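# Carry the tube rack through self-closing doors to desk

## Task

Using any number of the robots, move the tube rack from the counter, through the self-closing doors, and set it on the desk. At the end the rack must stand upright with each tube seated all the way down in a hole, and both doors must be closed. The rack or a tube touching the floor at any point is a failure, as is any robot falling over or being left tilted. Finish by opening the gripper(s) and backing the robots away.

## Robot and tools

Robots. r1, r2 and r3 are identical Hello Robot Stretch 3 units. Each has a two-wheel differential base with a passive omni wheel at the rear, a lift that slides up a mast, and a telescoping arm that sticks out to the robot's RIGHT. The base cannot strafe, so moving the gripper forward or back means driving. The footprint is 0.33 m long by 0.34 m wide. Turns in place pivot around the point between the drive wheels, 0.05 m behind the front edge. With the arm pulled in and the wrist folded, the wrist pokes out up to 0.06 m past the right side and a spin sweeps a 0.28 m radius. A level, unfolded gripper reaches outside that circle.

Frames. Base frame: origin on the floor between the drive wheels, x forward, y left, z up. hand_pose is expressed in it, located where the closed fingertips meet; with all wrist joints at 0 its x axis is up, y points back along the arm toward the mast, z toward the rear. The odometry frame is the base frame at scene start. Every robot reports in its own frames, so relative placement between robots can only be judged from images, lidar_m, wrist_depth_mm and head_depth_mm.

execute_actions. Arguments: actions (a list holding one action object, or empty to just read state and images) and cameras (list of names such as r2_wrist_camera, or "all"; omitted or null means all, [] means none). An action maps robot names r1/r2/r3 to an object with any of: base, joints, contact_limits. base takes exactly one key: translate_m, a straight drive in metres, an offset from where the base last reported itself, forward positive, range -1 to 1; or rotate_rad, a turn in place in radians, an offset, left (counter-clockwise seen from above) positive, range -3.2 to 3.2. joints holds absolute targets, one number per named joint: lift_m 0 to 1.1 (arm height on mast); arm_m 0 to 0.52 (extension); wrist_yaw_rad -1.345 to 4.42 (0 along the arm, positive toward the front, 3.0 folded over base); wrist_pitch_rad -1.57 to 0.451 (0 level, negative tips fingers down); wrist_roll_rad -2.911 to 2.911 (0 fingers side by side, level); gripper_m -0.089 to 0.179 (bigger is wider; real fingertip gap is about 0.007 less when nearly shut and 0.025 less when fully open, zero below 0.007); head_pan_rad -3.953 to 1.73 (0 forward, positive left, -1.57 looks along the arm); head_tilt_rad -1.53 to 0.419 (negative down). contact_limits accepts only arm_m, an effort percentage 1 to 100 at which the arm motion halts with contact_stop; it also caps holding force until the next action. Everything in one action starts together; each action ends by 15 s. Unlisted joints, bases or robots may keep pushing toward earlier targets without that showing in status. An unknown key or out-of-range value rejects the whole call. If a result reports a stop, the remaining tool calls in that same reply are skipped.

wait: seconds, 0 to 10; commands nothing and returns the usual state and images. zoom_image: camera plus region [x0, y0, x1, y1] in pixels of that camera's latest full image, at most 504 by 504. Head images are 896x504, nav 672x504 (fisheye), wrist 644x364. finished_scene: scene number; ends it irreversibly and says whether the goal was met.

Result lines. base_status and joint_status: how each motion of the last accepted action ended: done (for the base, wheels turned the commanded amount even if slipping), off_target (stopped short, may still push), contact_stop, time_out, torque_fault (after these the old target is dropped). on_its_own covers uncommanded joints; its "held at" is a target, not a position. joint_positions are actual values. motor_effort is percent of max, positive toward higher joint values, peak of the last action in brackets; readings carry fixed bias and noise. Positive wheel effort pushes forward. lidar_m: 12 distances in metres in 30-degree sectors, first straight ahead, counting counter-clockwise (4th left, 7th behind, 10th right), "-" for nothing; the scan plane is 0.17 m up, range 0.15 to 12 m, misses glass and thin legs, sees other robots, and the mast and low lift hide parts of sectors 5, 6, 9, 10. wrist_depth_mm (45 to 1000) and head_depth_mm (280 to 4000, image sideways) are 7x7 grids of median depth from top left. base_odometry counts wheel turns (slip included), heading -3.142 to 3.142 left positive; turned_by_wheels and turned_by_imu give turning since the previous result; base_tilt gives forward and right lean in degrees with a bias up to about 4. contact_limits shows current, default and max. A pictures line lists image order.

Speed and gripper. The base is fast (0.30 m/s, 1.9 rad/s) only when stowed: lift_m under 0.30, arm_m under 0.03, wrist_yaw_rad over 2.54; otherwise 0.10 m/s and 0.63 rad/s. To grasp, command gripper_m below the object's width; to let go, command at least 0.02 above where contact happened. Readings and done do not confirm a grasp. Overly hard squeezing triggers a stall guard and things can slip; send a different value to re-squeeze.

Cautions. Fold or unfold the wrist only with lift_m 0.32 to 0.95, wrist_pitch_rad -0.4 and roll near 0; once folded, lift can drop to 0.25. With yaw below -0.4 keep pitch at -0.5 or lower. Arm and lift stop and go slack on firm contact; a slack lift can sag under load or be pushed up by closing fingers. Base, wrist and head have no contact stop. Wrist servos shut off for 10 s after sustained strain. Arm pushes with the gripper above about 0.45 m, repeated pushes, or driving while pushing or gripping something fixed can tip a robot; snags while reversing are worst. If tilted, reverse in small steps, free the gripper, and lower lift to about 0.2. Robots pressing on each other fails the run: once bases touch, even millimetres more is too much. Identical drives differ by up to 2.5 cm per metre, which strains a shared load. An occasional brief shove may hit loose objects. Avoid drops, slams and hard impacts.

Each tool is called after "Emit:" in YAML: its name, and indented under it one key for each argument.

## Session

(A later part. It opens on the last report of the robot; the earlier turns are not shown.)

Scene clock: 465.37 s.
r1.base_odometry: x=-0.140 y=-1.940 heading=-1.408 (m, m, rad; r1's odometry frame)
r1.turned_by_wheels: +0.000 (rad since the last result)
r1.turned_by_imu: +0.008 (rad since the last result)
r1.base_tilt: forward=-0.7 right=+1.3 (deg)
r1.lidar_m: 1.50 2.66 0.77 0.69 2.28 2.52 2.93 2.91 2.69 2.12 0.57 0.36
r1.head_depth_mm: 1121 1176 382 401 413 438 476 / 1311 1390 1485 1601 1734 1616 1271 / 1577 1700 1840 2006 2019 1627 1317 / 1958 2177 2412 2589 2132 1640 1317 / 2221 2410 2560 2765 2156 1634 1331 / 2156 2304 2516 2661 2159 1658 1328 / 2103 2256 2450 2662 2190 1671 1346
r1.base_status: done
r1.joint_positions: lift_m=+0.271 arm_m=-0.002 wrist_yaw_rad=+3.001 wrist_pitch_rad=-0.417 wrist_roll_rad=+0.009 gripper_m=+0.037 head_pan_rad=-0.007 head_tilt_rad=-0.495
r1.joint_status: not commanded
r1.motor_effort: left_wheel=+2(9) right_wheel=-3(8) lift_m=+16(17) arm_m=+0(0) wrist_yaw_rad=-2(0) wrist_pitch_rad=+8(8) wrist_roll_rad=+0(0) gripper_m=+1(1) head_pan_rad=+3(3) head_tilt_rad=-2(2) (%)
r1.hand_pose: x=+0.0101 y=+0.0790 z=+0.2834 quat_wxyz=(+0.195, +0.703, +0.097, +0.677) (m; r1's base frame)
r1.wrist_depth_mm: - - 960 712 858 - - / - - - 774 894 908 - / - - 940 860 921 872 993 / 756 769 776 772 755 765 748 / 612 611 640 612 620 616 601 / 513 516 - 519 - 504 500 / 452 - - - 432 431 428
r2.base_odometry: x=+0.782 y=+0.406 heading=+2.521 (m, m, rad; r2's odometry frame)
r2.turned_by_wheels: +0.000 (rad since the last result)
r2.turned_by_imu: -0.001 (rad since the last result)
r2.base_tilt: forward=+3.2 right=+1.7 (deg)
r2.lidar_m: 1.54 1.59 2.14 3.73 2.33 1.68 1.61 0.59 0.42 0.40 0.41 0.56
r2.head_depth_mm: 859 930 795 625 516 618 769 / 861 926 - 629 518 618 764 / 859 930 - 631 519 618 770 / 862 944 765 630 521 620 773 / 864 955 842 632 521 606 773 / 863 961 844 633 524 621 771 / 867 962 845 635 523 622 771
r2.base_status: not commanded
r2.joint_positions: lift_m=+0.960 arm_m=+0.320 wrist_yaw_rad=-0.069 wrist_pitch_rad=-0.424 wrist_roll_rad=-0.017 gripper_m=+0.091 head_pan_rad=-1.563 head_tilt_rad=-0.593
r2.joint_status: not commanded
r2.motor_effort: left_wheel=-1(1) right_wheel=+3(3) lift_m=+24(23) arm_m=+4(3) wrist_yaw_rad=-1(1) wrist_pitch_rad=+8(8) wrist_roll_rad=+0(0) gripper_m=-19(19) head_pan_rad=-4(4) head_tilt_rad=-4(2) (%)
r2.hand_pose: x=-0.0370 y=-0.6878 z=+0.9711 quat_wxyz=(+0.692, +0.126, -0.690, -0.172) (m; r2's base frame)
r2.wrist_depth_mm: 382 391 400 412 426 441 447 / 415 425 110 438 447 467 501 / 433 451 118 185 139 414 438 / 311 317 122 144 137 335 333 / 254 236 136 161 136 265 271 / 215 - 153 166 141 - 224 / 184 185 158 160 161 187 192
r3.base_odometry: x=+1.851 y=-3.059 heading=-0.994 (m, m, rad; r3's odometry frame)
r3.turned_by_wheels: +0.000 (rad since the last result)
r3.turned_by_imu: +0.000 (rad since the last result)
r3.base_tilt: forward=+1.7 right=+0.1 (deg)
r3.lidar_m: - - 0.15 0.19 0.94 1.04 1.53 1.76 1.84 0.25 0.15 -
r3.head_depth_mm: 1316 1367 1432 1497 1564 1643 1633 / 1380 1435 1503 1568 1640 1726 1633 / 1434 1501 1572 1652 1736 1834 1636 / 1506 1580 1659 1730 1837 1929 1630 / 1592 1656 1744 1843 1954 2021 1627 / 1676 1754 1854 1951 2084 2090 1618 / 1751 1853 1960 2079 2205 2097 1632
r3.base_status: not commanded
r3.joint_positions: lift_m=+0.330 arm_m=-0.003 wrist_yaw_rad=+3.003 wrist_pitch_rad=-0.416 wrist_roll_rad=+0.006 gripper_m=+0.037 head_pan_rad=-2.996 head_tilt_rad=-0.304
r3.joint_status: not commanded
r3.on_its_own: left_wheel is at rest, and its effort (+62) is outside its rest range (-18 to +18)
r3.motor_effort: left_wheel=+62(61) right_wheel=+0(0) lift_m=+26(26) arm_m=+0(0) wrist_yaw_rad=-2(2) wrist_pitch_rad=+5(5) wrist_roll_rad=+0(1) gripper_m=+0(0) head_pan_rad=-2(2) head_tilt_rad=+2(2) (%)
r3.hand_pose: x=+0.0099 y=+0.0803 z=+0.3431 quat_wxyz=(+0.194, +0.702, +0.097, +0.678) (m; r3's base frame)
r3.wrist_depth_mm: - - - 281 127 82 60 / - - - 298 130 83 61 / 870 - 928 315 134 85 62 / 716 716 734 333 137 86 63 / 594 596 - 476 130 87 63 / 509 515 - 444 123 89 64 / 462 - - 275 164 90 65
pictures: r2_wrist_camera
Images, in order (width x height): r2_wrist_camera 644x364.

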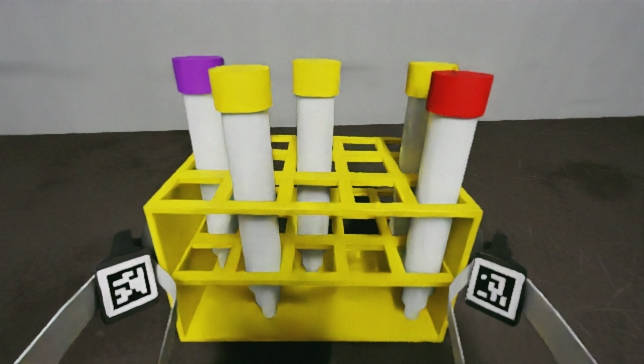

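Emit:
execute_actions:
  actions:
    - {"r1": {"base": {"rotate_rad": 0.45}}, "r2": {"joints": {"lift_m": 0.94, "gripper_m": 0.075}}}
  cameras: ["r2_wrist_camera", "r1_nav_camera"]

Emit:
execute_actions:
  actions:
    - {"r1": {"base": {"translate_m": 1.0}}, "r2": {"joints": {"lift_m": 0.95, "wrist_pitch_rad": -0.33}}}
  cameras: ["r2_wrist_camera", "r1_nav_camera"]

Scene clock: 483.80 s.
r1.base_odometry: x=-0.140 y=-1.940 heading=-0.958 (m, m, rad; r1's odometry frame)
r1.turned_by_wheels: +0.450 (rad since the last result)
r1.turned_by_imu: +0.462 (rad since the last result)
r1.base_tilt: forward=-0.7 right=+1.3 (deg)
r1.lidar_m: 2.60 0.85 0.69 1.54 2.44 2.95 2.90 2.68 2.12 0.68 0.36 0.43
r1.head_depth_mm: 2129 2273 2452 2676 2094 1601 1297 / 2150 2322 2506 2703 2100 1625 1298 / 2214 2374 2612 2719 2116 1617 1310 / 2229 2379 2596 2756 2124 1640 1326 / 2239 2404 2643 2799 2168 1637 1328 / 2199 2397 2575 2801 2137 1648 1266 / 2222 2408 2584 2674 2198 1041 1182
r1.base_status: done
r1.joint_positions: lift_m=+0.271 arm_m=-0.002 wrist_yaw_rad=+3.001 wrist_pitch_rad=-0.417 wrist_roll_rad=+0.009 gripper_m=+0.037 head_pan_rad=-0.007 head_tilt_rad=-0.495
r1.joint_status: not commanded
r1.motor_effort: left_wheel=-3(10) right_wheel=+3(10) lift_m=+17(16) arm_m=+0(0) wrist_yaw_rad=-1(0) wrist_pitch_rad=+8(8) wrist_roll_rad=+1(1) gripper_m=+1(1) head_pan_rad=+2(4) head_tilt_rad=-2(2) (%)
r1.hand_pose: x=+0.0101 y=+0.0790 z=+0.2834 quat_wxyz=(+0.195, +0.703, +0.097, +0.677) (m; r1's base frame)
r1.wrist_depth_mm: - - - - 754 645 692 / - - - - 735 705 756 / - - - - 806 777 759 / 777 775 757 759 756 753 721 / 614 617 645 613 616 600 601 / 511 511 - 529 - 496 497 / 446 - - - 423 433 428
r2.base_odometry: x=+0.782 y=+0.406 heading=+2.521 (m, m, rad; r2's odometry frame)
r2.turned_by_wheels: +0.000 (rad since the last result)
r2.turned_by_imu: -0.001 (rad since the last result)
r2.base_tilt: forward=+3.2 right=+1.7 (deg)
r2.lidar_m: 1.53 1.59 2.15 3.74 2.33 1.69 1.61 0.59 0.42 0.40 0.41 0.55
r2.head_depth_mm: 861 939 - 604 515 617 770 / 863 926 - 627 517 617 769 / 862 941 - 618 519 619 769 / 863 955 767 631 520 620 769 / 866 958 841 632 521 605 774 / 865 958 847 633 523 622 773 / 865 962 850 635 524 621 772
r2.base_status: not commanded
r2.joint_positions: lift_m=+0.940 arm_m=+0.320 wrist_yaw_rad=-0.069 wrist_pitch_rad=-0.424 wrist_roll_rad=-0.017 gripper_m=+0.079 head_pan_rad=-1.563 head_tilt_rad=-0.593
r2.joint_status: gripper_m off_target (ended at +0.079, target +0.075); the others done
r2.motor_effort: left_wheel=-1(2) right_wheel=+2(3) lift_m=+16(20) arm_m=+4(4) wrist_yaw_rad=-1(1) wrist_pitch_rad=+8(8) wrist_roll_rad=+0(0) gripper_m=-23(79) head_pan_rad=-3(5) head_tilt_rad=-2(3) (%)
r2.hand_pose: x=-0.0370 y=-0.6877 z=+0.9515 quat_wxyz=(+0.692, +0.126, -0.690, -0.172) (m; r2's base frame)
r2.wrist_depth_mm: 382 391 409 414 428 435 447 / 412 421 109 445 451 469 485 / 365 372 117 184 141 372 395 / 282 283 121 144 137 293 300 / 228 212 136 161 137 236 238 / 192 - 154 166 140 - 200 / 165 166 158 160 160 168 173
r3.base_odometry: x=+1.851 y=-3.059 heading=-0.994 (m, m, rad; r3's odometry frame)
r3.turned_by_wheels: +0.000 (rad since the last result)
r3.turned_by_imu: +0.000 (rad since the last result)
r3.base_tilt: forward=+1.7 right=+0.1 (deg)
r3.lidar_m: - - 0.15 0.19 1.01 1.04 1.54 1.76 1.84 0.25 0.15 -
r3.head_depth_mm: 1320 1372 1434 1500 1562 1652 1643 / 1378 1436 1496 1576 1648 1739 1636 / 1446 1506 1580 1647 1736 1832 1631 / 1503 1575 1650 1738 1832 1914 1637 / 1579 1665 1740 1844 1940 2013 1627 / 1669 1741 1845 1968 2073 2097 1625 / 1749 1858 1953 2074 2224 2085 1617
r3.base_status: not commanded
r3.joint_positions: lift_m=+0.330 arm_m=-0.003 wrist_yaw_rad=+3.003 wrist_pitch_rad=-0.416 wrist_roll_rad=+0.006 gripper_m=+0.037 head_pan_rad=-2.996 head_tilt_rad=-0.304
r3.joint_status: not commanded
r3.on_its_own: left_wheel is at rest, and its effort (+61) is outside its rest range (-18 to +18)
r3.motor_effort: left_wheel=+61(61) right_wheel=+0(0) lift_m=+26(26) arm_m=+0(0) wrist_yaw_rad=-2(2) wrist_pitch_rad=+6(6) wrist_roll_rad=-1(1) gripper_m=-1(0) head_pan_rad=-2(2) head_tilt_rad=+2(1) (%)
r3.hand_pose: x=+0.0099 y=+0.0803 z=+0.3431 quat_wxyz=(+0.194, +0.702, +0.097, +0.678) (m; r3's base frame)
r3.wrist_depth_mm: - - - 280 128 82 60 / 861 - - 299 130 83 61 / 897 - 918 317 134 84 62 / 697 733 736 339 136 86 62 / 594 598 - 478 131 88 63 / 518 516 - 435 123 89 64 / 454 - - 273 165 90 65
pictures: r1_nav_camera (sideways: a quarter turn counterclockwise sets it upright), r2_wrist_camera
Images, in order (width x height): r1_nav_camera 672x504, r2_wrist_camera 644x364.

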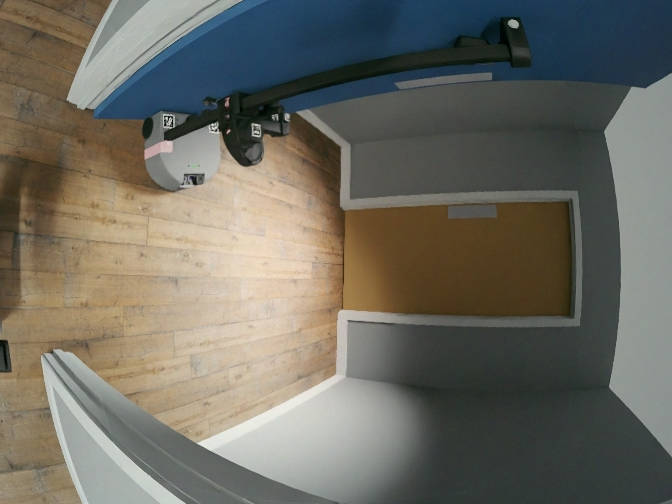

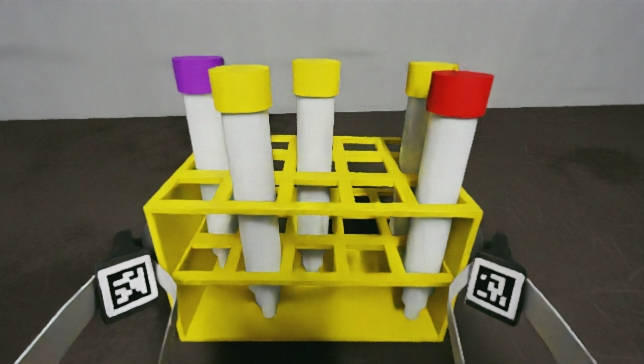

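Scene clock: 488.90 s.
r1.base_odometry: x=+0.436 y=-2.758 heading=-0.958 (m, m, rad; r1's odometry frame)
r1.turned_by_wheels: +0.000 (rad since the last result)
r1.turned_by_imu: +0.007 (rad since the last result)
r1.base_tilt: forward=-0.8 right=+1.3 (deg)
r1.lidar_m: 1.66 1.46 0.73 0.57 0.57 0.87 3.91 0.74 0.98 0.97 1.04 1.55
r1.head_depth_mm: 1324 1434 1542 1642 1805 1602 1295 / 1352 1463 1592 1697 1884 1617 1300 / 1369 1468 1588 1750 1915 1623 1319 / 1377 1488 1623 1767 1949 1637 1327 / 1392 1505 1624 1781 1951 1642 1340 / 1395 1475 1611 1734 1921 1654 1337 / 1359 1475 1592 1756 1940 1667 1346
r1.base_status: done
r1.joint_positions: lift_m=+0.271 arm_m=-0.002 wrist_yaw_rad=+3.001 wrist_pitch_rad=-0.417 wrist_roll_rad=+0.009 gripper_m=+0.037 head_pan_rad=-0.007 head_tilt_rad=-0.495
r1.joint_status: not commanded
r1.motor_effort: left_wheel=-3(6) right_wheel=+5(13) lift_m=+16(16) arm_m=+0(0) wrist_yaw_rad=+0(0) wrist_pitch_rad=+9(8) wrist_roll_rad=+1(0) gripper_m=+1(0) head_pan_rad=+3(3) head_tilt_rad=-2(2) (%)
r1.hand_pose: x=+0.0101 y=+0.0790 z=+0.2834 quat_wxyz=(+0.195, +0.703, +0.097, +0.677) (m; r1's base frame)
r1.wrist_depth_mm: 526 - 630 696 759 - - / 573 - 681 739 849 - - / 630 - 603 815 886 - 988 / 663 457 482 683 751 734 743 / 623 463 476 582 611 604 596 / 507 512 - 523 - 503 499 / 450 - - - 430 435 428
r2.base_odometry: x=+0.782 y=+0.406 heading=+2.521 (m, m, rad; r2's odometry frame)
r2.turned_by_wheels: +0.000 (rad since the last result)
r2.turned_by_imu: -0.001 (rad since the last result)
r2.base_tilt: forward=+3.2 right=+1.6 (deg)
r2.lidar_m: 1.53 1.58 2.14 3.72 2.34 1.69 1.62 0.59 0.42 0.40 0.41 0.55
r2.head_depth_mm: 859 926 761 615 516 620 769 / 860 920 - 630 518 620 766 / 863 924 - 629 520 618 770 / 863 947 769 632 519 621 770 / 864 958 842 633 521 607 773 / 864 958 845 634 525 622 769 / 870 963 846 636 523 622 775
r2.base_status: not commanded
r2.joint_positions: lift_m=+0.950 arm_m=+0.320 wrist_yaw_rad=-0.069 wrist_pitch_rad=-0.364 wrist_roll_rad=-0.017 gripper_m=+0.086 head_pan_rad=-1.563 head_tilt_rad=-0.593
r2.joint_status: all done
r2.on_its_own: gripper_m is held at +0.084, not at your +0.075, by its stall guard, which is not easing now
r2.motor_effort: left_wheel=-1(1) right_wheel=+3(3) lift_m=+24(23) arm_m=+4(3) wrist_yaw_rad=-1(1) wrist_pitch_rad=+11(12) wrist_roll_rad=+0(0) gripper_m=-20(22) head_pan_rad=-4(4) head_tilt_rad=-2(2) (%)
r2.hand_pose: x=-0.0375 y=-0.6950 z=+0.9747 quat_wxyz=(+0.697, +0.105, -0.693, -0.152) (m; r2's base frame)
r2.wrist_depth_mm: 381 392 397 407 421 431 458 / 405 417 110 427 435 460 483 / 443 449 118 185 140 462 516 / 337 338 121 143 136 354 357 / 265 246 135 161 136 280 282 / 220 - 154 166 141 - 230 / 188 188 157 159 162 190 197
r3.base_odometry: x=+1.851 y=-3.059 heading=-0.994 (m, m, rad; r3's odometry frame)
r3.turned_by_wheels: +0.000 (rad since the last result)
r3.turned_by_imu: +0.000 (rad since the last result)
r3.base_tilt: forward=+1.5 right=+0.0 (deg)
r3.lidar_m: - - 0.15 0.19 3.70 1.04 0.44 1.76 1.84 0.25 0.15 -
r3.head_depth_mm: 1308 1372 1433 1490 1564 1636 1645 / 341 365 384 409 1587 1692 1582 / 1401 375 510 1650 1723 470 489 / 1469 1552 1652 1744 1830 1912 1634 / 1582 1664 1745 1851 1940 2019 1622 / 1671 1753 1847 1952 2055 2097 1627 / 1756 1860 1959 2082 2219 2081 1622
r3.base_status: not commanded
r3.joint_positions: lift_m=+0.330 arm_m=-0.003 wrist_yaw_rad=+3.003 wrist_pitch_rad=-0.416 wrist_roll_rad=+0.006 gripper_m=+0.037 head_pan_rad=-2.996 head_tilt_rad=-0.304
r3.joint_status: not commanded
r3.on_its_own: left_wheel is at rest, and its effort (+61) is outside its rest range (-18 to +18)
r3.motor_effort: left_wheel=+61(61) right_wheel=+0(0) lift_m=+26(26) arm_m=+0(0) wrist_yaw_rad=-2(2) wrist_pitch_rad=+5(5) wrist_roll_rad=-1(0) gripper_m=-1(0) head_pan_rad=-3(2) head_tilt_rad=+2(2) (%)
r3.hand_pose: x=+0.0099 y=+0.0803 z=+0.3431 quat_wxyz=(+0.194, +0.702, +0.097, +0.678) (m; r3's base frame)
r3.wrist_depth_mm: - - - 283 127 82 60 / - - - 299 130 83 61 / 866 - 940 316 134 84 62 / 700 702 751 333 137 86 63 / 589 603 - 487 130 88 63 / 517 515 - 434 123 89 64 / 455 - - 271 164 90 65
pictures: r1_nav_camera (sideways: a quarter turn counterclockwise sets it upright), r2_wrist_camera
Images, in order (width x height): r1_nav_camera 672x504, r2_wrist_camera 644x364.

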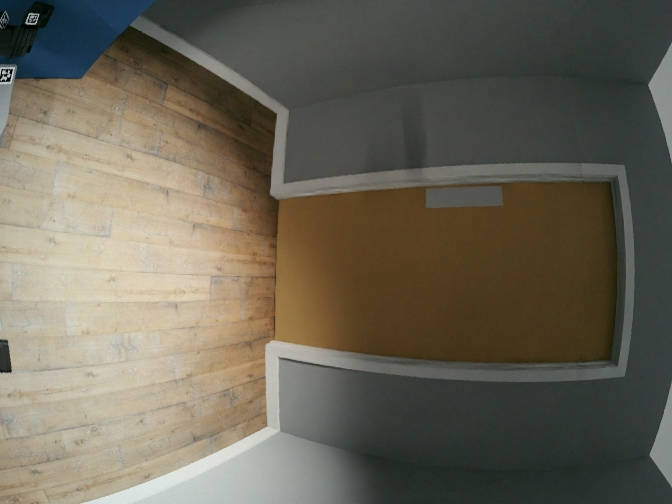

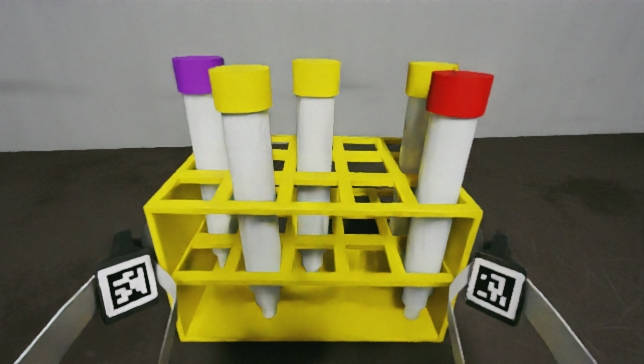

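Emit:
execute_actions:
  actions:
    - {"r1": {"base": {"translate_m": 1.0}}, "r2": {"joints": {"arm_m": 0.0}}}
  cameras: ["r2_wrist_camera", "r1_nav_camera"]

Emit:
execute_actions:
  actions:
    - {"r1": {"base": {"translate_m": 0.54}, "joints": {"head_pan_rad": -3.0, "head_tilt_rad": -0.3}}, "r2": {"joints": {"wrist_yaw_rad": 2.65, "lift_m": 0.94, "head_pan_rad": 0.0, "head_tilt_rad": -1.2}}}
  cameras: ["r2_wrist_camera", "r2_nav_camera", "r2_head_camera"]

Scene clock: 540.70 s.
r1.base_odometry: x=+1.011 y=-3.576 heading=-0.958 (m, m, rad; r1's odometry frame)
r1.turned_by_wheels: +0.000 (rad since the last result)
r1.turned_by_imu: +0.008 (rad since the last result)
r1.base_tilt: forward=-0.7 right=+1.3 (deg)
r1.lidar_m: 0.66 0.72 0.95 1.02 0.99 1.02 1.71 1.38 1.09 1.08 0.76 0.67
r1.head_depth_mm: 510 548 593 650 714 795 901 / 515 555 602 660 726 808 912 / 519 561 608 666 735 823 929 / 524 567 615 675 746 835 944 / 531 573 625 685 754 846 960 / 535 578 631 693 766 865 981 / 542 585 638 699 778 858 926
r1.base_status: done
r1.joint_positions: lift_m=+0.271 arm_m=-0.002 wrist_yaw_rad=+3.001 wrist_pitch_rad=-0.417 wrist_roll_rad=+0.009 gripper_m=+0.037 head_pan_rad=-0.007 head_tilt_rad=-0.495
r1.joint_status: not commanded
r1.motor_effort: left_wheel=-3(6) right_wheel=+3(13) lift_m=+16(16) arm_m=+0(0) wrist_yaw_rad=-1(1) wrist_pitch_rad=+8(8) wrist_roll_rad=+0(0) gripper_m=+1(1) head_pan_rad=+3(4) head_tilt_rad=-3(2) (%)
r1.hand_pose: x=+0.0101 y=+0.0790 z=+0.2834 quat_wxyz=(+0.195, +0.703, +0.097, +0.677) (m; r1's base frame)
r1.wrist_depth_mm: 998 - 999 996 - 977 703 / - - - - - - 710 / - - - - - 939 704 / 788 763 758 747 753 756 687 / 623 612 642 608 611 607 602 / 516 511 - 527 - 499 504 / 450 - - - 427 430 427
r2.base_odometry: x=+0.782 y=+0.406 heading=+2.521 (m, m, rad; r2's odometry frame)
r2.turned_by_wheels: +0.000 (rad since the last result)
r2.turned_by_imu: -0.001 (rad since the last result)
r2.base_tilt: forward=+3.2 right=+1.7 (deg)
r2.lidar_m: 1.53 1.59 2.15 3.73 2.33 1.68 1.61 0.59 0.42 0.40 0.41 0.55
r2.head_depth_mm: 859 951 829 604 - - - / 859 952 831 616 - - - / 859 957 837 413 - - - / 865 960 842 454 498 630 772 / 864 959 843 632 520 606 770 / 863 966 845 635 523 621 776 / 867 966 850 635 524 623 777
r2.base_status: not commanded
r2.joint_positions: lift_m=+0.950 arm_m=+0.000 wrist_yaw_rad=-0.069 wrist_pitch_rad=-0.363 wrist_roll_rad=-0.017 gripper_m=+0.086 head_pan_rad=-1.563 head_tilt_rad=-0.593
r2.joint_status: all done
r2.on_its_own: gripper_m is held at +0.084, not at your +0.075, by its stall guard, which is not easing now
r2.motor_effort: left_wheel=-1(1) right_wheel=+2(3) lift_m=+24(24) arm_m=-3(3) wrist_yaw_rad=+0(1) wrist_pitch_rad=+11(11) wrist_roll_rad=+0(1) gripper_m=-20(19) head_pan_rad=-3(4) head_tilt_rad=-3(2) (%)
r2.hand_pose: x=-0.0375 y=-0.3757 z=+0.9749 quat_wxyz=(+0.697, +0.105, -0.693, -0.151) (m; r2's base frame)
r2.wrist_depth_mm: 631 653 674 690 693 721 767 / 677 682 110 640 622 762 792 / 454 463 117 186 140 469 511 / 343 341 121 144 137 363 365 / 269 247 136 161 137 282 285 / 223 - 154 166 141 - 232 / 192 195 158 159 161 284 301
r3.base_odometry: x=+1.851 y=-3.059 heading=-0.994 (m, m, rad; r3's odometry frame)
r3.turned_by_wheels: +0.000 (rad since the last result)
r3.turned_by_imu: +0.000 (rad since the last result)
r3.base_tilt: forward=+1.6 right=+0.0 (deg)
r3.lidar_m: - - 0.15 0.19 3.72 1.04 1.54 1.76 1.15 0.25 0.15 -
r3.head_depth_mm: 1324 1377 1432 1498 1571 1641 1638 / 1378 1427 1500 1574 1645 1737 1639 / 1447 1505 1574 1649 1746 1813 1631 / 1508 1581 1657 1733 1835 1919 1632 / 1588 1659 1745 1835 1951 2006 1634 / 1662 1750 1847 1965 2080 2095 1622 / 1754 1857 1970 2094 2215 2110 1628
r3.base_status: not commanded
r3.joint_positions: lift_m=+0.330 arm_m=-0.003 wrist_yaw_rad=+3.003 wrist_pitch_rad=-0.416 wrist_roll_rad=+0.006 gripper_m=+0.037 head_pan_rad=-2.996 head_tilt_rad=-0.304
r3.joint_status: not commanded
r3.on_its_own: left_wheel is at rest, and its effort (+62) is outside its rest range (-18 to +18)
r3.motor_effort: left_wheel=+62(61) right_wheel=+0(0) lift_m=+26(26) arm_m=+0(0) wrist_yaw_rad=-2(2) wrist_pitch_rad=+5(5) wrist_roll_rad=-1(1) gripper_m=+0(0) head_pan_rad=-1(2) head_tilt_rad=+2(2) (%)
r3.hand_pose: x=+0.0099 y=+0.0803 z=+0.3431 quat_wxyz=(+0.194, +0.702, +0.097, +0.678) (m; r3's base frame)
r3.wrist_depth_mm: - - - 283 127 82 60 / - - - 299 130 83 61 / 880 - 915 316 134 85 62 / 685 726 722 337 137 86 62 / 605 610 - 485 131 87 63 / 510 518 - 432 123 89 64 / 461 - - 273 165 90 65
pictures: r1_nav_camera (sideways: a quarter turn counterclockwise sets it upright), r2_wrist_camera
Images, in order (width x height): r1_nav_camera 672x504, r2_wrist_camera 644x364.

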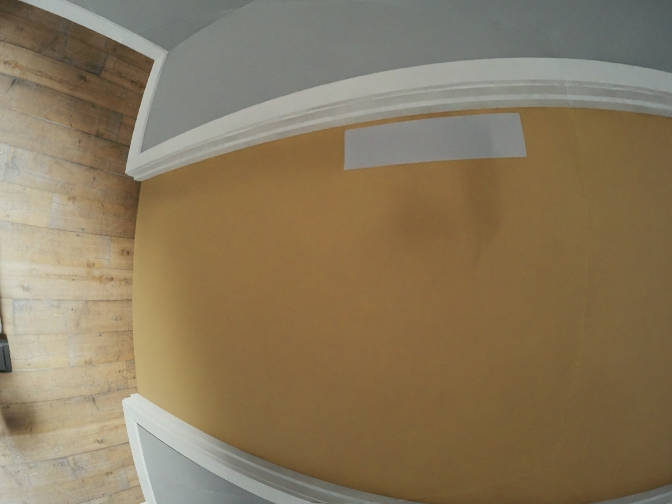

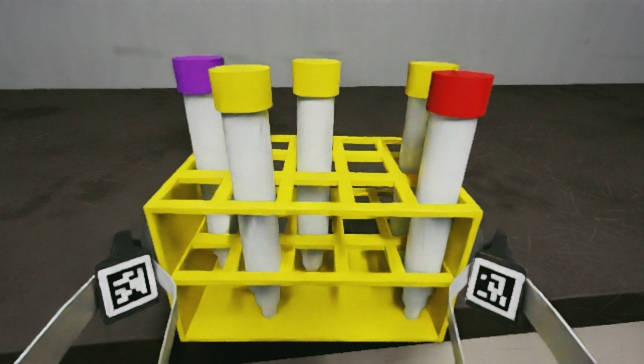

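Scene clock: 544.13 s.
r1.base_odometry: x=+1.321 y=-4.018 heading=-0.958 (m, m, rad; r1's odometry frame)
r1.turned_by_wheels: +0.000 (rad since the last result)
r1.turned_by_imu: +0.004 (rad since the last result)
r1.base_tilt: forward=-0.8 right=+1.3 (deg)
r1.lidar_m: - 0.15 0.20 0.38 1.03 1.42 2.24 1.46 1.16 0.34 0.16 0.15
r1.head_depth_mm: 3259 - - - 2615 1825 1516 / 3201 - - - 2854 1982 1520 / 3166 - - - 2857 1997 1526 / 1995 2087 2156 2283 2412 1998 1539 / 2023 2132 2253 2333 2457 2024 1569 / 2063 2153 2244 2283 2295 2060 1560 / 1796 1817 1843 1848 1887 1875 1579
r1.base_status: done
r1.joint_positions: lift_m=+0.271 arm_m=-0.002 wrist_yaw_rad=+3.001 wrist_pitch_rad=-0.417 wrist_roll_rad=+0.009 gripper_m=+0.037 head_pan_rad=-2.993 head_tilt_rad=-0.310
r1.joint_status: all done
r1.motor_effort: left_wheel=-2(8) right_wheel=+2(12) lift_m=+16(16) arm_m=+0(0) wrist_yaw_rad=-1(0) wrist_pitch_rad=+8(8) wrist_roll_rad=+0(1) gripper_m=+1(1) head_pan_rad=-3(39) head_tilt_rad=+4(21) (%)
r1.hand_pose: x=+0.0101 y=+0.0790 z=+0.2834 quat_wxyz=(+0.195, +0.703, +0.097, +0.677) (m; r1's base frame)
r1.wrist_depth_mm: 921 - 949 910 362 217 146 / 996 - - 995 396 218 147 / - - - 914 424 221 148 / 773 771 776 694 432 222 149 / 619 615 638 597 384 223 150 / 515 513 - 526 - 224 151 / 452 - - - 413 211 151
r2.base_odometry: x=+0.782 y=+0.406 heading=+2.521 (m, m, rad; r2's odometry frame)
r2.turned_by_wheels: +0.000 (rad since the last result)
r2.turned_by_imu: -0.001 (rad since the last result)
r2.base_tilt: forward=+3.2 right=+1.6 (deg)
r2.lidar_m: 1.53 1.58 2.14 3.73 2.34 1.68 1.62 0.59 0.42 0.40 0.41 0.55
r2.head_depth_mm: 1600 1498 1388 1309 1233 - 1082 / 1610 1515 1409 1326 1243 - 1092 / 1609 1517 1417 1314 1251 1196 - / 1617 1522 1421 304 1232 1212 - / 1611 1540 1441 - 316 315 1101 / 1637 1539 1430 313 - - 1099 / 1635 1543 1433 1362 331 1185 1147
r2.base_status: not commanded
r2.joint_positions: lift_m=+0.940 arm_m=+0.000 wrist_yaw_rad=+2.647 wrist_pitch_rad=-0.363 wrist_roll_rad=-0.017 gripper_m=+0.086 head_pan_rad=-0.007 head_tilt_rad=-1.185
r2.joint_status: all done
r2.on_its_own: gripper_m is held at +0.084, not at your +0.075, by its stall guard, which is not easing now
r2.motor_effort: left_wheel=-1(1) right_wheel=+2(2) lift_m=+16(21) arm_m=-3(3) wrist_yaw_rad=+4(5) wrist_pitch_rad=+11(11) wrist_roll_rad=+0(1) gripper_m=-20(20) head_pan_rad=+3(43) head_tilt_rad=-4(30) (%)
r2.hand_pose: x=+0.0884 y=+0.0580 z=+0.9654 quat_wxyz=(+0.295, +0.700, -0.044, +0.649) (m; r2's base frame)
r2.wrist_depth_mm: - - - - - - - / - - 124 - - - - / - - 132 185 139 - - / - - 121 144 137 - - / - - 135 161 136 - - / - - 154 167 141 - - / - - 158 160 162 - -
r3.base_odometry: x=+1.851 y=-3.059 heading=-0.994 (m, m, rad; r3's odometry frame)
r3.turned_by_wheels: +0.000 (rad since the last result)
r3.turned_by_imu: +0.000 (rad since the last result)
r3.base_tilt: forward=+1.7 right=+0.0 (deg)
r3.lidar_m: - - 0.15 0.19 3.68 1.04 1.53 1.76 1.67 0.25 0.15 -
r3.head_depth_mm: 1321 1370 1433 1494 1572 1652 1640 / 1381 1434 1507 1570 1652 1731 1635 / 1438 1503 1581 1647 1739 1836 1633 / 1506 1579 1647 1741 1834 1936 1622 / 1583 1658 1735 1850 1949 2016 1622 / 1662 1757 1852 1956 2070 2084 1619 / 1759 1846 1951 2071 2208 2097 1624
r3.base_status: not commanded
r3.joint_positions: lift_m=+0.330 arm_m=-0.003 wrist_yaw_rad=+3.003 wrist_pitch_rad=-0.416 wrist_roll_rad=+0.006 gripper_m=+0.037 head_pan_rad=-2.996 head_tilt_rad=-0.304
r3.joint_status: not commanded
r3.on_its_own: left_wheel is at rest, and its effort (+61) is outside its rest range (-18 to +18)
r3.motor_effort: left_wheel=+61(61) right_wheel=+0(1) lift_m=+26(26) arm_m=+0(0) wrist_yaw_rad=-2(2) wrist_pitch_rad=+5(5) wrist_roll_rad=-1(1) gripper_m=+0(0) head_pan_rad=-1(1) head_tilt_rad=+2(2) (%)
r3.hand_pose: x=+0.0099 y=+0.0803 z=+0.3431 quat_wxyz=(+0.194, +0.702, +0.097, +0.678) (m; r3's base frame)
r3.wrist_depth_mm: - - - 283 127 82 60 / - - - 298 130 83 61 / 882 - 955 317 134 84 62 / 702 712 752 339 138 86 62 / 597 605 - 470 130 88 63 / 515 514 - 444 124 89 64 / 458 - - 273 165 90 65
pictures: r2_head_camera (sideways: a quarter turn clockwise sets it upright), r2_nav_camera (sideways: a quarter turn counterclockwise sets it upright), r2_wrist_camera
Images, in order (width x height): r2_head_camera 896x504, r2_nav_camera 672x504, r2_wrist_camera 644x364.

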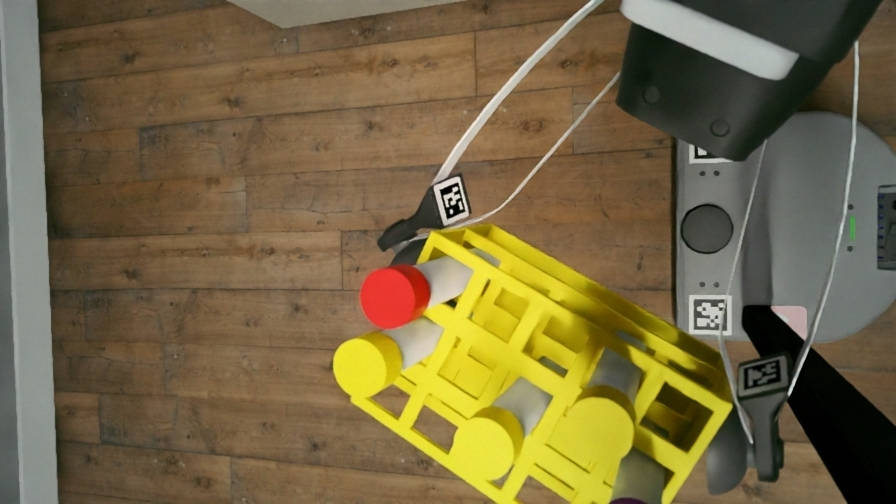

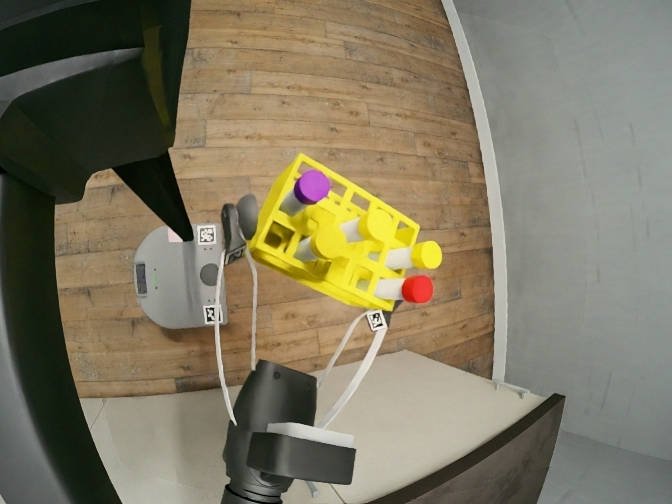

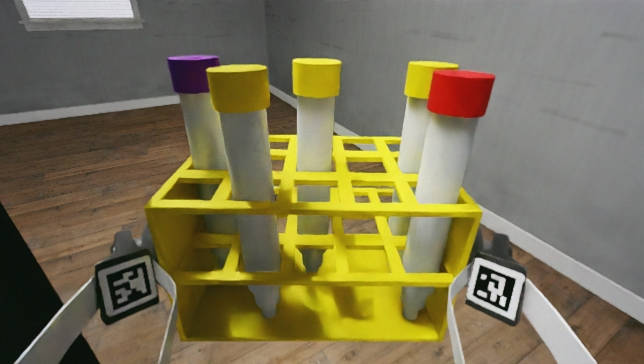

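Emit:
execute_actions:
  actions:
    - {"r1": {"base": {"translate_m": 0.6}, "joints": {"lift_m": 0.33}}, "r2": {"base": {"rotate_rad": 1.675}, "joints": {"lift_m": 0.29, "head_tilt_rad": -0.6}}}
  cameras: ["r2_wrist_camera", "r2_nav_camera", "r1_nav_camera"]

Scene clock: 568.37 s.
r1.base_odometry: x=+1.666 y=-4.509 heading=-0.958 (m, m, rad; r1's odometry frame)
r1.turned_by_wheels: +0.000 (rad since the last result)
r1.turned_by_imu: -0.850 (rad since the last result)
r1.base_tilt: forward=-0.8 right=+1.3 (deg)
r1.lidar_m: - - 0.15 0.20 2.11 0.54 0.57 1.85 1.86 0.21 0.15 -
r1.head_depth_mm: 1146 1187 1241 1290 1355 1400 1435 / 1280 1329 1400 1462 1533 1617 1534 / 1470 1528 1605 1704 1797 1855 1542 / 1668 1788 1871 2044 2165 2034 1555 / 1976 2138 2297 2364 2491 1989 1568 / 1638 1725 1776 1911 2058 2060 1570 / 1751 1886 1994 2162 2256 2030 1582
r1.base_status: translate_m off_target (by the wheels' count: +0.5999 of +0.6000)
r1.joint_positions: lift_m=+0.330 arm_m=-0.002 wrist_yaw_rad=+3.009 wrist_pitch_rad=-0.416 wrist_roll_rad=+0.009 gripper_m=+0.037 head_pan_rad=-2.995 head_tilt_rad=-0.304
r1.joint_status: all done
r1.on_its_own: right_wheel is at rest, and its effort (+28) is outside its rest range (-18 to +18)
r1.motor_effort: left_wheel=+11(70) right_wheel=+28(100) lift_m=+28(46) arm_m=+0(1) wrist_yaw_rad=-5(9) wrist_pitch_rad=+8(10) wrist_roll_rad=+0(0) gripper_m=+0(1) head_pan_rad=-3(3) head_tilt_rad=+2(4) (%)
r1.hand_pose: x=+0.0085 y=+0.0794 z=+0.3431 quat_wxyz=(+0.193, +0.703, +0.099, +0.678) (m; r1's base frame)
r1.wrist_depth_mm: - - - 381 141 87 62 / - - - 416 146 89 63 / - - - 463 151 91 64 / 906 880 872 518 157 92 65 / 699 710 - 597 148 95 66 / 590 587 - 547 - 97 67 / 502 516 - - 189 93 68
r2.base_odometry: x=+0.782 y=+0.406 heading=-2.087 (m, m, rad; r2's odometry frame)
r2.turned_by_wheels: +1.675 (rad since the last result)
r2.turned_by_imu: +1.673 (rad since the last result)
r2.base_tilt: forward=+3.1 right=+1.7 (deg)
r2.lidar_m: 3.74 2.01 1.64 1.62 0.53 0.41 0.40 0.43 0.61 1.54 1.64 2.39
r2.head_depth_mm: 3134 3435 2722 2066 1671 1394 1213 / 3172 3429 2718 2055 1671 1402 1202 / 3142 3497 2713 2066 1674 1401 1210 / 3212 3502 2735 2073 1685 1408 1207 / 3198 3531 2734 2085 1673 1399 1216 / 3273 3539 2751 2082 1678 1407 1210 / 3207 3522 2774 2091 1680 1404 1220
r2.base_status: done
r2.joint_positions: lift_m=+0.290 arm_m=+0.000 wrist_yaw_rad=+2.647 wrist_pitch_rad=-0.363 wrist_roll_rad=-0.017 gripper_m=+0.086 head_pan_rad=-0.007 head_tilt_rad=-0.606
r2.joint_status: all done
r2.on_its_own: gripper_m is held at +0.084, not at your +0.075, by its stall guard, which is not easing now
r2.motor_effort: left_wheel=-2(5) right_wheel=+3(6) lift_m=+16(20) arm_m=-3(3) wrist_yaw_rad=+4(4) wrist_pitch_rad=+11(11) wrist_roll_rad=+1(0) gripper_m=-20(21) head_pan_rad=+4(5) head_tilt_rad=+2(25) (%)
r2.hand_pose: x=+0.0883 y=+0.0580 z=+0.3154 quat_wxyz=(+0.295, +0.700, -0.044, +0.649) (m; r2's base frame)
r2.wrist_depth_mm: - - - - - - - / - - 109 - - - - / - - 116 185 139 - - / 792 806 120 143 136 824 826 / 632 582 135 161 136 648 654 / 539 - 154 166 141 - 542 / - 453 154 160 161 453 470
r3.base_odometry: x=+1.851 y=-3.059 heading=-0.994 (m, m, rad; r3's odometry frame)
r3.turned_by_wheels: +0.000 (rad since the last result)
r3.turned_by_imu: +0.000 (rad since the last result)
r3.base_tilt: forward=+1.6 right=-0.1 (deg)
r3.lidar_m: - - 0.15 0.19 3.70 1.04 1.53 1.77 1.84 0.25 0.15 -
r3.head_depth_mm: 1319 1376 1430 1500 1565 1645 1644 / 1376 1437 1508 1564 1654 1733 1635 / 1439 1501 1567 1654 1740 1818 1640 / 1512 1572 1649 1743 1845 1917 1633 / 1576 1666 1743 1829 1955 2016 1628 / 1659 1754 1846 1945 2071 2111 1625 / 1764 1850 1960 2083 2212 2106 1616
r3.base_status: not commanded
r3.joint_positions: lift_m=+0.330 arm_m=-0.003 wrist_yaw_rad=+3.003 wrist_pitch_rad=-0.416 wrist_roll_rad=+0.006 gripper_m=+0.037 head_pan_rad=-2.996 head_tilt_rad=-0.304
r3.joint_status: not commanded
r3.on_its_own: left_wheel is at rest, and its effort (+61) is outside its rest range (-18 to +18)
r3.motor_effort: left_wheel=+61(62) right_wheel=+0(0) lift_m=+26(26) arm_m=+0(0) wrist_yaw_rad=-1(2) wrist_pitch_rad=+5(6) wrist_roll_rad=-1(1) gripper_m=-1(1) head_pan_rad=-2(2) head_tilt_rad=+2(2) (%)
r3.hand_pose: x=+0.0099 y=+0.0803 z=+0.3431 quat_wxyz=(+0.194, +0.702, +0.097, +0.678) (m; r3's base frame)
r3.wrist_depth_mm: - - - 282 127 82 60 / - - - 302 131 83 61 / 892 - 924 318 134 85 62 / 713 731 746 336 137 86 63 / 589 593 - 474 130 87 63 / 513 514 - 440 123 89 64 / 458 - - 272 166 90 64
pictures: r1_nav_camera (sideways: a quarter turn counterclockwise sets it upright), r2_nav_camera (sideways: a quarter turn counterclockwise sets it upright), r2_wrist_camera
Images, in order (width x height): r1_nav_camera 672x504, r2_nav_camera 672x504, r2_wrist_camera 644x364.

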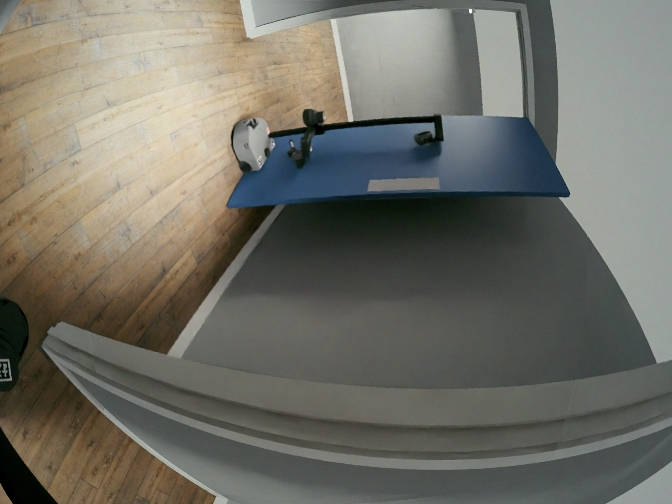

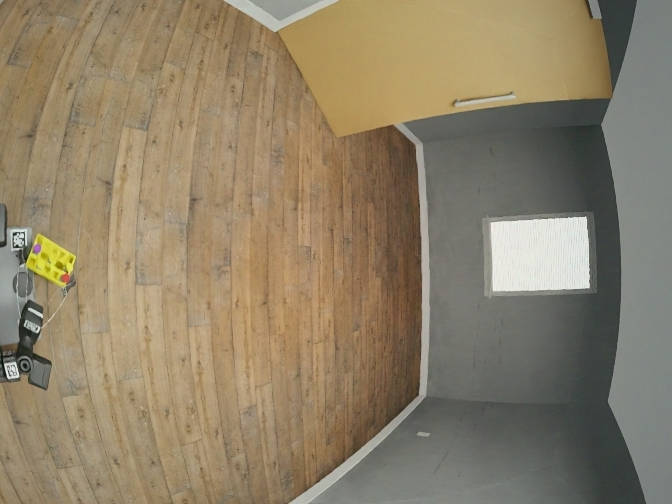

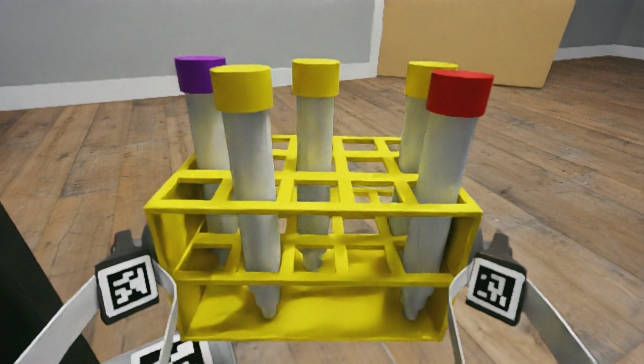

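Emit:
execute_actions:
  actions:
    - {"r1": {"base": {"translate_m": 0.5}}, "r2": {"base": {"translate_m": 1.0}}, "r3": {"base": {"translate_m": 0.12}}}
  cameras: ["r2_wrist_camera"]

Emit:
execute_actions:
  actions:
    - {"r1": {"base": {"translate_m": 0.3}}, "r2": {"base": {"translate_m": 0.9}, "joints": {"head_pan_rad": 1.2, "head_tilt_rad": -0.5}}}
  cameras: ["r2_wrist_camera", "r2_nav_camera"]

Scene clock: 588.17 s.
r1.base_odometry: x=+1.953 y=-4.918 heading=-0.959 (m, m, rad; r1's odometry frame)
r1.turned_by_wheels: -0.001 (rad since the last result)
r1.turned_by_imu: -0.828 (rad since the last result)
r1.base_tilt: forward=-0.8 right=+1.2 (deg)
r1.lidar_m: - - 0.15 0.20 2.87 2.49 1.41 0.90 2.04 0.21 0.15 -
r1.head_depth_mm: 2010 2101 2198 2319 2426 1969 1526 / 2041 2146 2258 2356 2478 1995 1529 / 2093 2217 2293 2438 2509 2003 1539 / 2095 2096 2112 2108 2114 1895 1553 / 1309 1319 1313 1316 1314 1315 1316 / 956 959 953 954 923 959 1003 / 740 768 798 844 895 956 1467
r1.base_status: translate_m off_target (by the wheels' count: +0.4999 of +0.5000)
r1.joint_positions: lift_m=+0.330 arm_m=-0.002 wrist_yaw_rad=+3.012 wrist_pitch_rad=-0.416 wrist_roll_rad=+0.009 gripper_m=+0.037 head_pan_rad=-2.995 head_tilt_rad=-0.304
r1.joint_status: not commanded
r1.on_its_own: right_wheel is at rest, and its effort (+37) is outside its rest range (-18 to +18)
r1.motor_effort: left_wheel=+6(53) right_wheel=+37(79) lift_m=+28(28) arm_m=+0(0) wrist_yaw_rad=-7(10) wrist_pitch_rad=+8(8) wrist_roll_rad=+0(0) gripper_m=+1(1) head_pan_rad=-3(3) head_tilt_rad=+2(3) (%)
r1.hand_pose: x=+0.0078 y=+0.0795 z=+0.3431 quat_wxyz=(+0.191, +0.703, +0.100, +0.678) (m; r1's base frame)
r1.wrist_depth_mm: - - - 392 144 88 63 / - - - 432 149 90 64 / - - - 479 154 92 65 / 896 871 881 530 160 93 66 / 705 705 - 624 151 96 67 / 591 583 - 547 - 98 68 / 503 518 - - 191 94 69
r2.base_odometry: x=+0.288 y=-0.464 heading=-2.087 (m, m, rad; r2's odometry frame)
r2.turned_by_wheels: +0.000 (rad since the last result)
r2.turned_by_imu: +0.005 (rad since the last result)
r2.base_tilt: forward=+3.2 right=+1.7 (deg)
r2.lidar_m: 2.74 2.00 0.66 1.27 1.63 1.43 1.40 1.49 1.64 1.62 1.73 2.54
r2.head_depth_mm: 2285 2523 2680 2055 1678 1406 1206 / 2301 2526 2719 2057 1674 1403 1203 / 2306 2539 2732 2089 1677 1405 1211 / 2313 2593 2763 2076 1685 1414 1207 / 2366 2632 2736 2079 1684 1410 1209 / 2414 2680 2737 2098 1695 1414 1208 / 2414 2704 2753 2108 1680 1418 1216
r2.base_status: done
r2.joint_positions: lift_m=+0.290 arm_m=+0.000 wrist_yaw_rad=+2.648 wrist_pitch_rad=-0.363 wrist_roll_rad=-0.017 gripper_m=+0.086 head_pan_rad=-0.007 head_tilt_rad=-0.605
r2.joint_status: not commanded
r2.on_its_own: gripper_m is held at +0.084, not at your +0.075, by its stall guard, which is not easing now
r2.motor_effort: left_wheel=-2(5) right_wheel=+3(8) lift_m=+16(17) arm_m=-3(3) wrist_yaw_rad=+3(4) wrist_pitch_rad=+11(11) wrist_roll_rad=+0(0) gripper_m=-20(20) head_pan_rad=+4(3) head_tilt_rad=+3(3) (%)
r2.hand_pose: x=+0.0882 y=+0.0581 z=+0.3154 quat_wxyz=(+0.294, +0.700, -0.044, +0.649) (m; r2's base frame)
r2.wrist_depth_mm: - - 922 - - - - / - - 109 656 - - - / - - 116 186 140 - - / 796 780 121 144 137 850 847 / 623 577 136 160 136 669 661 / 537 - 154 165 141 - 538 / - 451 153 159 161 452 456
r3.base_odometry: x=+1.916 y=-3.159 heading=-0.993 (m, m, rad; r3's odometry frame)
r3.turned_by_wheels: +0.000 (rad since the last result)
r3.turned_by_imu: +0.025 (rad since the last result)
r3.base_tilt: forward=+1.6 right=+0.1 (deg)
r3.lidar_m: - - 0.15 0.20 1.09 1.05 1.54 1.80 1.78 0.21 0.15 -
r3.head_depth_mm: 1335 1388 1446 1504 1582 1653 1645 / 1392 1445 1519 1584 1660 1748 1638 / 1458 1519 1591 1676 1755 1853 1629 / 1536 1600 1682 1766 1872 1939 1629 / 1617 1700 1786 1878 1985 2027 1616 / 1696 1804 1904 1989 2107 2089 1636 / 1809 1901 2022 2146 2283 2096 1631
r3.base_status: translate_m off_target (by the wheels' count: +0.1197 of +0.1200)
r3.joint_positions: lift_m=+0.330 arm_m=-0.003 wrist_yaw_rad=+3.007 wrist_pitch_rad=-0.416 wrist_roll_rad=+0.007 gripper_m=+0.037 head_pan_rad=-2.997 head_tilt_rad=-0.303
r3.joint_status: not commanded
r3.on_its_own: left_wheel is at rest, and its effort (+53) is outside its rest range (-18 to +18); right_wheel is at rest, and its effort (+22) is outside its rest range (-18 to +18)
r3.motor_effort: left_wheel=+53(100) right_wheel=+22(62) lift_m=+24(28) arm_m=+0(2) wrist_yaw_rad=-5(8) wrist_pitch_rad=+5(6) wrist_roll_rad=-1(1) gripper_m=+0(1) head_pan_rad=-2(4) head_tilt_rad=+1(3) (%)
r3.hand_pose: x=+0.0088 y=+0.0804 z=+0.3432 quat_wxyz=(+0.193, +0.702, +0.099, +0.678) (m; r3's base frame)
r3.wrist_depth_mm: - - - 306 127 80 58 / - - - 324 129 80 58 / 871 - 904 335 132 82 59 / 703 691 763 362 135 83 59 / 598 600 - 533 127 84 60 / 510 514 - 530 119 85 61 / 457 - - 276 160 86 61
pictures: r2_wrist_camera
Images, in order (width x height): r2_wrist_camera 644x364.

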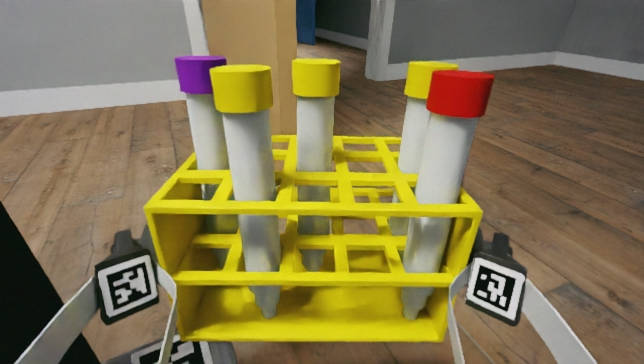

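Scene clock: 592.93 s.
r1.base_odometry: x=+2.126 y=-5.163 heading=-0.959 (m, m, rad; r1's odometry frame)
r1.turned_by_wheels: +0.000 (rad since the last result)
r1.turned_by_imu: -0.272 (rad since the last result)
r1.base_tilt: forward=-0.8 right=+1.3 (deg)
r1.lidar_m: - - 0.15 0.20 2.77 1.09 2.53 0.99 1.75 0.21 0.15 -
r1.head_depth_mm: 2262 2374 2534 2619 2714 1996 1526 / 2232 2349 2415 2599 2719 2023 1535 / 2237 2310 2425 2556 2675 2025 1553 / 2220 2290 2429 2546 2654 2036 1556 / 2188 2299 2392 2515 2624 2061 1558 / 2163 2277 2358 2421 2318 1939 1583 / 1703 1603 1534 1455 1388 1329 1264
r1.base_status: translate_m off_target (by the wheels' count: +0.2997 of +0.3000)
r1.joint_positions: lift_m=+0.330 arm_m=-0.002 wrist_yaw_rad=+3.003 wrist_pitch_rad=-0.416 wrist_roll_rad=+0.010 gripper_m=+0.037 head_pan_rad=-2.997 head_tilt_rad=-0.303
r1.joint_status: not commanded
r1.on_its_own: left_wheel is at rest, and its effort (+39) is outside its rest range (-18 to +18); right_wheel is at rest, and its effort (+40) is outside its rest range (-18 to +18)
r1.motor_effort: left_wheel=+39(85) right_wheel=+40(83) lift_m=+25(29) arm_m=-1(2) wrist_yaw_rad=-1(10) wrist_pitch_rad=+8(10) wrist_roll_rad=+0(0) gripper_m=+1(1) head_pan_rad=-1(2) head_tilt_rad=+2(3) (%)
r1.hand_pose: x=+0.0097 y=+0.0791 z=+0.3432 quat_wxyz=(+0.194, +0.703, +0.097, +0.677) (m; r1's base frame)
r1.wrist_depth_mm: - - - 367 138 85 62 / - - - 397 143 87 63 / - - - 438 148 89 64 / 903 895 876 493 154 91 64 / 724 714 733 566 146 93 66 / 586 585 - 546 135 95 67 / 507 518 - 488 193 92 68
r2.base_odometry: x=-0.156 y=-1.246 heading=-2.087 (m, m, rad; r2's odometry frame)
r2.turned_by_wheels: +0.000 (rad since the last result)
r2.turned_by_imu: +0.005 (rad since the last result)
r2.base_tilt: forward=+3.1 right=+1.7 (deg)
r2.lidar_m: 1.84 1.88 1.45 1.45 1.07 1.01 2.30 2.22 1.73 1.71 1.83 1.87
r2.head_depth_mm: 1341 1480 1656 1874 1829 1511 1266 / 1316 1443 1598 1801 1832 1502 1267 / 1285 1404 1559 1743 1875 1518 1270 / 1257 1373 1507 1707 1795 1498 1264 / 1233 1354 1520 2109 1778 1512 1268 / 2828 3123 3238 2406 1854 1509 1278 / - - 3429 2390 1849 1517 1279
r2.base_status: done
r2.joint_positions: lift_m=+0.290 arm_m=+0.000 wrist_yaw_rad=+2.648 wrist_pitch_rad=-0.363 wrist_roll_rad=-0.017 gripper_m=+0.086 head_pan_rad=+1.193 head_tilt_rad=-0.507
r2.joint_status: all done
r2.on_its_own: gripper_m is held at +0.084, not at your +0.075, by its stall guard, which is not easing now
r2.motor_effort: left_wheel=-2(5) right_wheel=+3(8) lift_m=+16(16) arm_m=-3(3) wrist_yaw_rad=+3(4) wrist_pitch_rad=+11(11) wrist_roll_rad=+0(0) gripper_m=-20(20) head_pan_rad=+5(44) head_tilt_rad=+2(13) (%)
r2.hand_pose: x=+0.0882 y=+0.0581 z=+0.3154 quat_wxyz=(+0.294, +0.700, -0.043, +0.649) (m; r2's base frame)
r2.wrist_depth_mm: - - - - - - - / - - 109 - - - - / - - 116 185 139 - - / 799 798 121 144 137 810 838 / 623 574 135 161 136 654 663 / 546 - 153 166 141 - 547 / - 458 154 160 162 453 455
r3.base_odometry: x=+1.916 y=-3.159 heading=-0.993 (m, m, rad; r3's odometry frame)
r3.turned_by_wheels: +0.000 (rad since the last result)
r3.turned_by_imu: +0.000 (rad since the last result)
r3.base_tilt: forward=+1.5 right=-0.1 (deg)
r3.lidar_m: - - 0.15 0.20 1.09 1.05 1.54 1.79 1.78 0.21 0.15 -
r3.head_depth_mm: 1333 1396 1437 1510 1581 1650 1652 / 1396 1449 1515 1590 1663 1752 1642 / 1462 1525 1589 1680 1756 1858 1634 / 1537 1605 1674 1770 1873 1931 1630 / 1620 1695 1783 1875 1985 2034 1631 / 1698 1792 1888 2006 2143 2100 1619 / 1814 1910 2016 2150 2288 2102 1626
r3.base_status: not commanded
r3.joint_positions: lift_m=+0.330 arm_m=-0.003 wrist_yaw_rad=+3.007 wrist_pitch_rad=-0.416 wrist_roll_rad=+0.007 gripper_m=+0.037 head_pan_rad=-2.997 head_tilt_rad=-0.303
r3.joint_status: not commanded
r3.on_its_own: left_wheel is at rest, and its effort (+53) is outside its rest range (-18 to +18); right_wheel is at rest, and its effort (+22) is outside its rest range (-18 to +18)
r3.motor_effort: left_wheel=+53(52) right_wheel=+22(22) lift_m=+24(24) arm_m=-1(1) wrist_yaw_rad=-5(5) wrist_pitch_rad=+5(6) wrist_roll_rad=-1(1) gripper_m=+1(0) head_pan_rad=-3(2) head_tilt_rad=+1(1) (%)
r3.hand_pose: x=+0.0088 y=+0.0804 z=+0.3432 quat_wxyz=(+0.193, +0.702, +0.099, +0.678) (m; r3's base frame)
r3.wrist_depth_mm: - - - 310 126 80 58 / - - - 321 129 80 58 / 885 - 931 341 131 82 59 / 719 714 743 363 135 83 60 / 599 588 - 523 127 84 60 / 525 512 - 522 119 85 61 / 453 - - 273 161 86 61
pictures: r2_nav_camera (sideways: a quarter turn counterclockwise sets it upright), r2_wrist_camera
Images, in order (width x height): r2_nav_camera 672x504, r2_wrist_camera 644x364.

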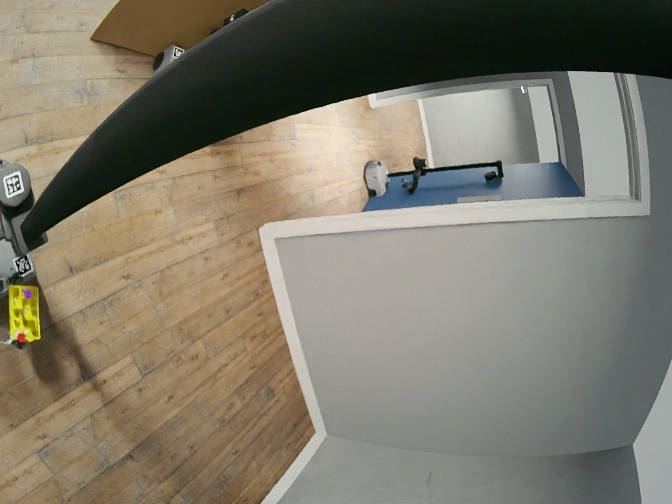

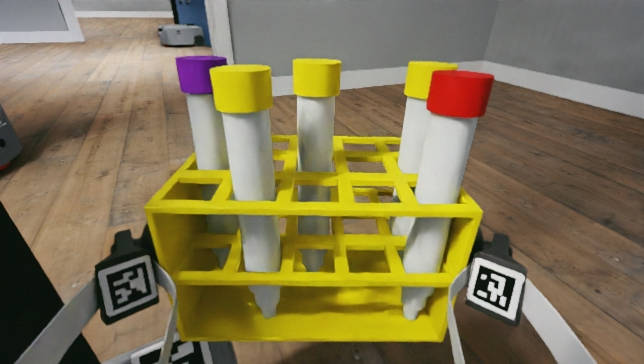

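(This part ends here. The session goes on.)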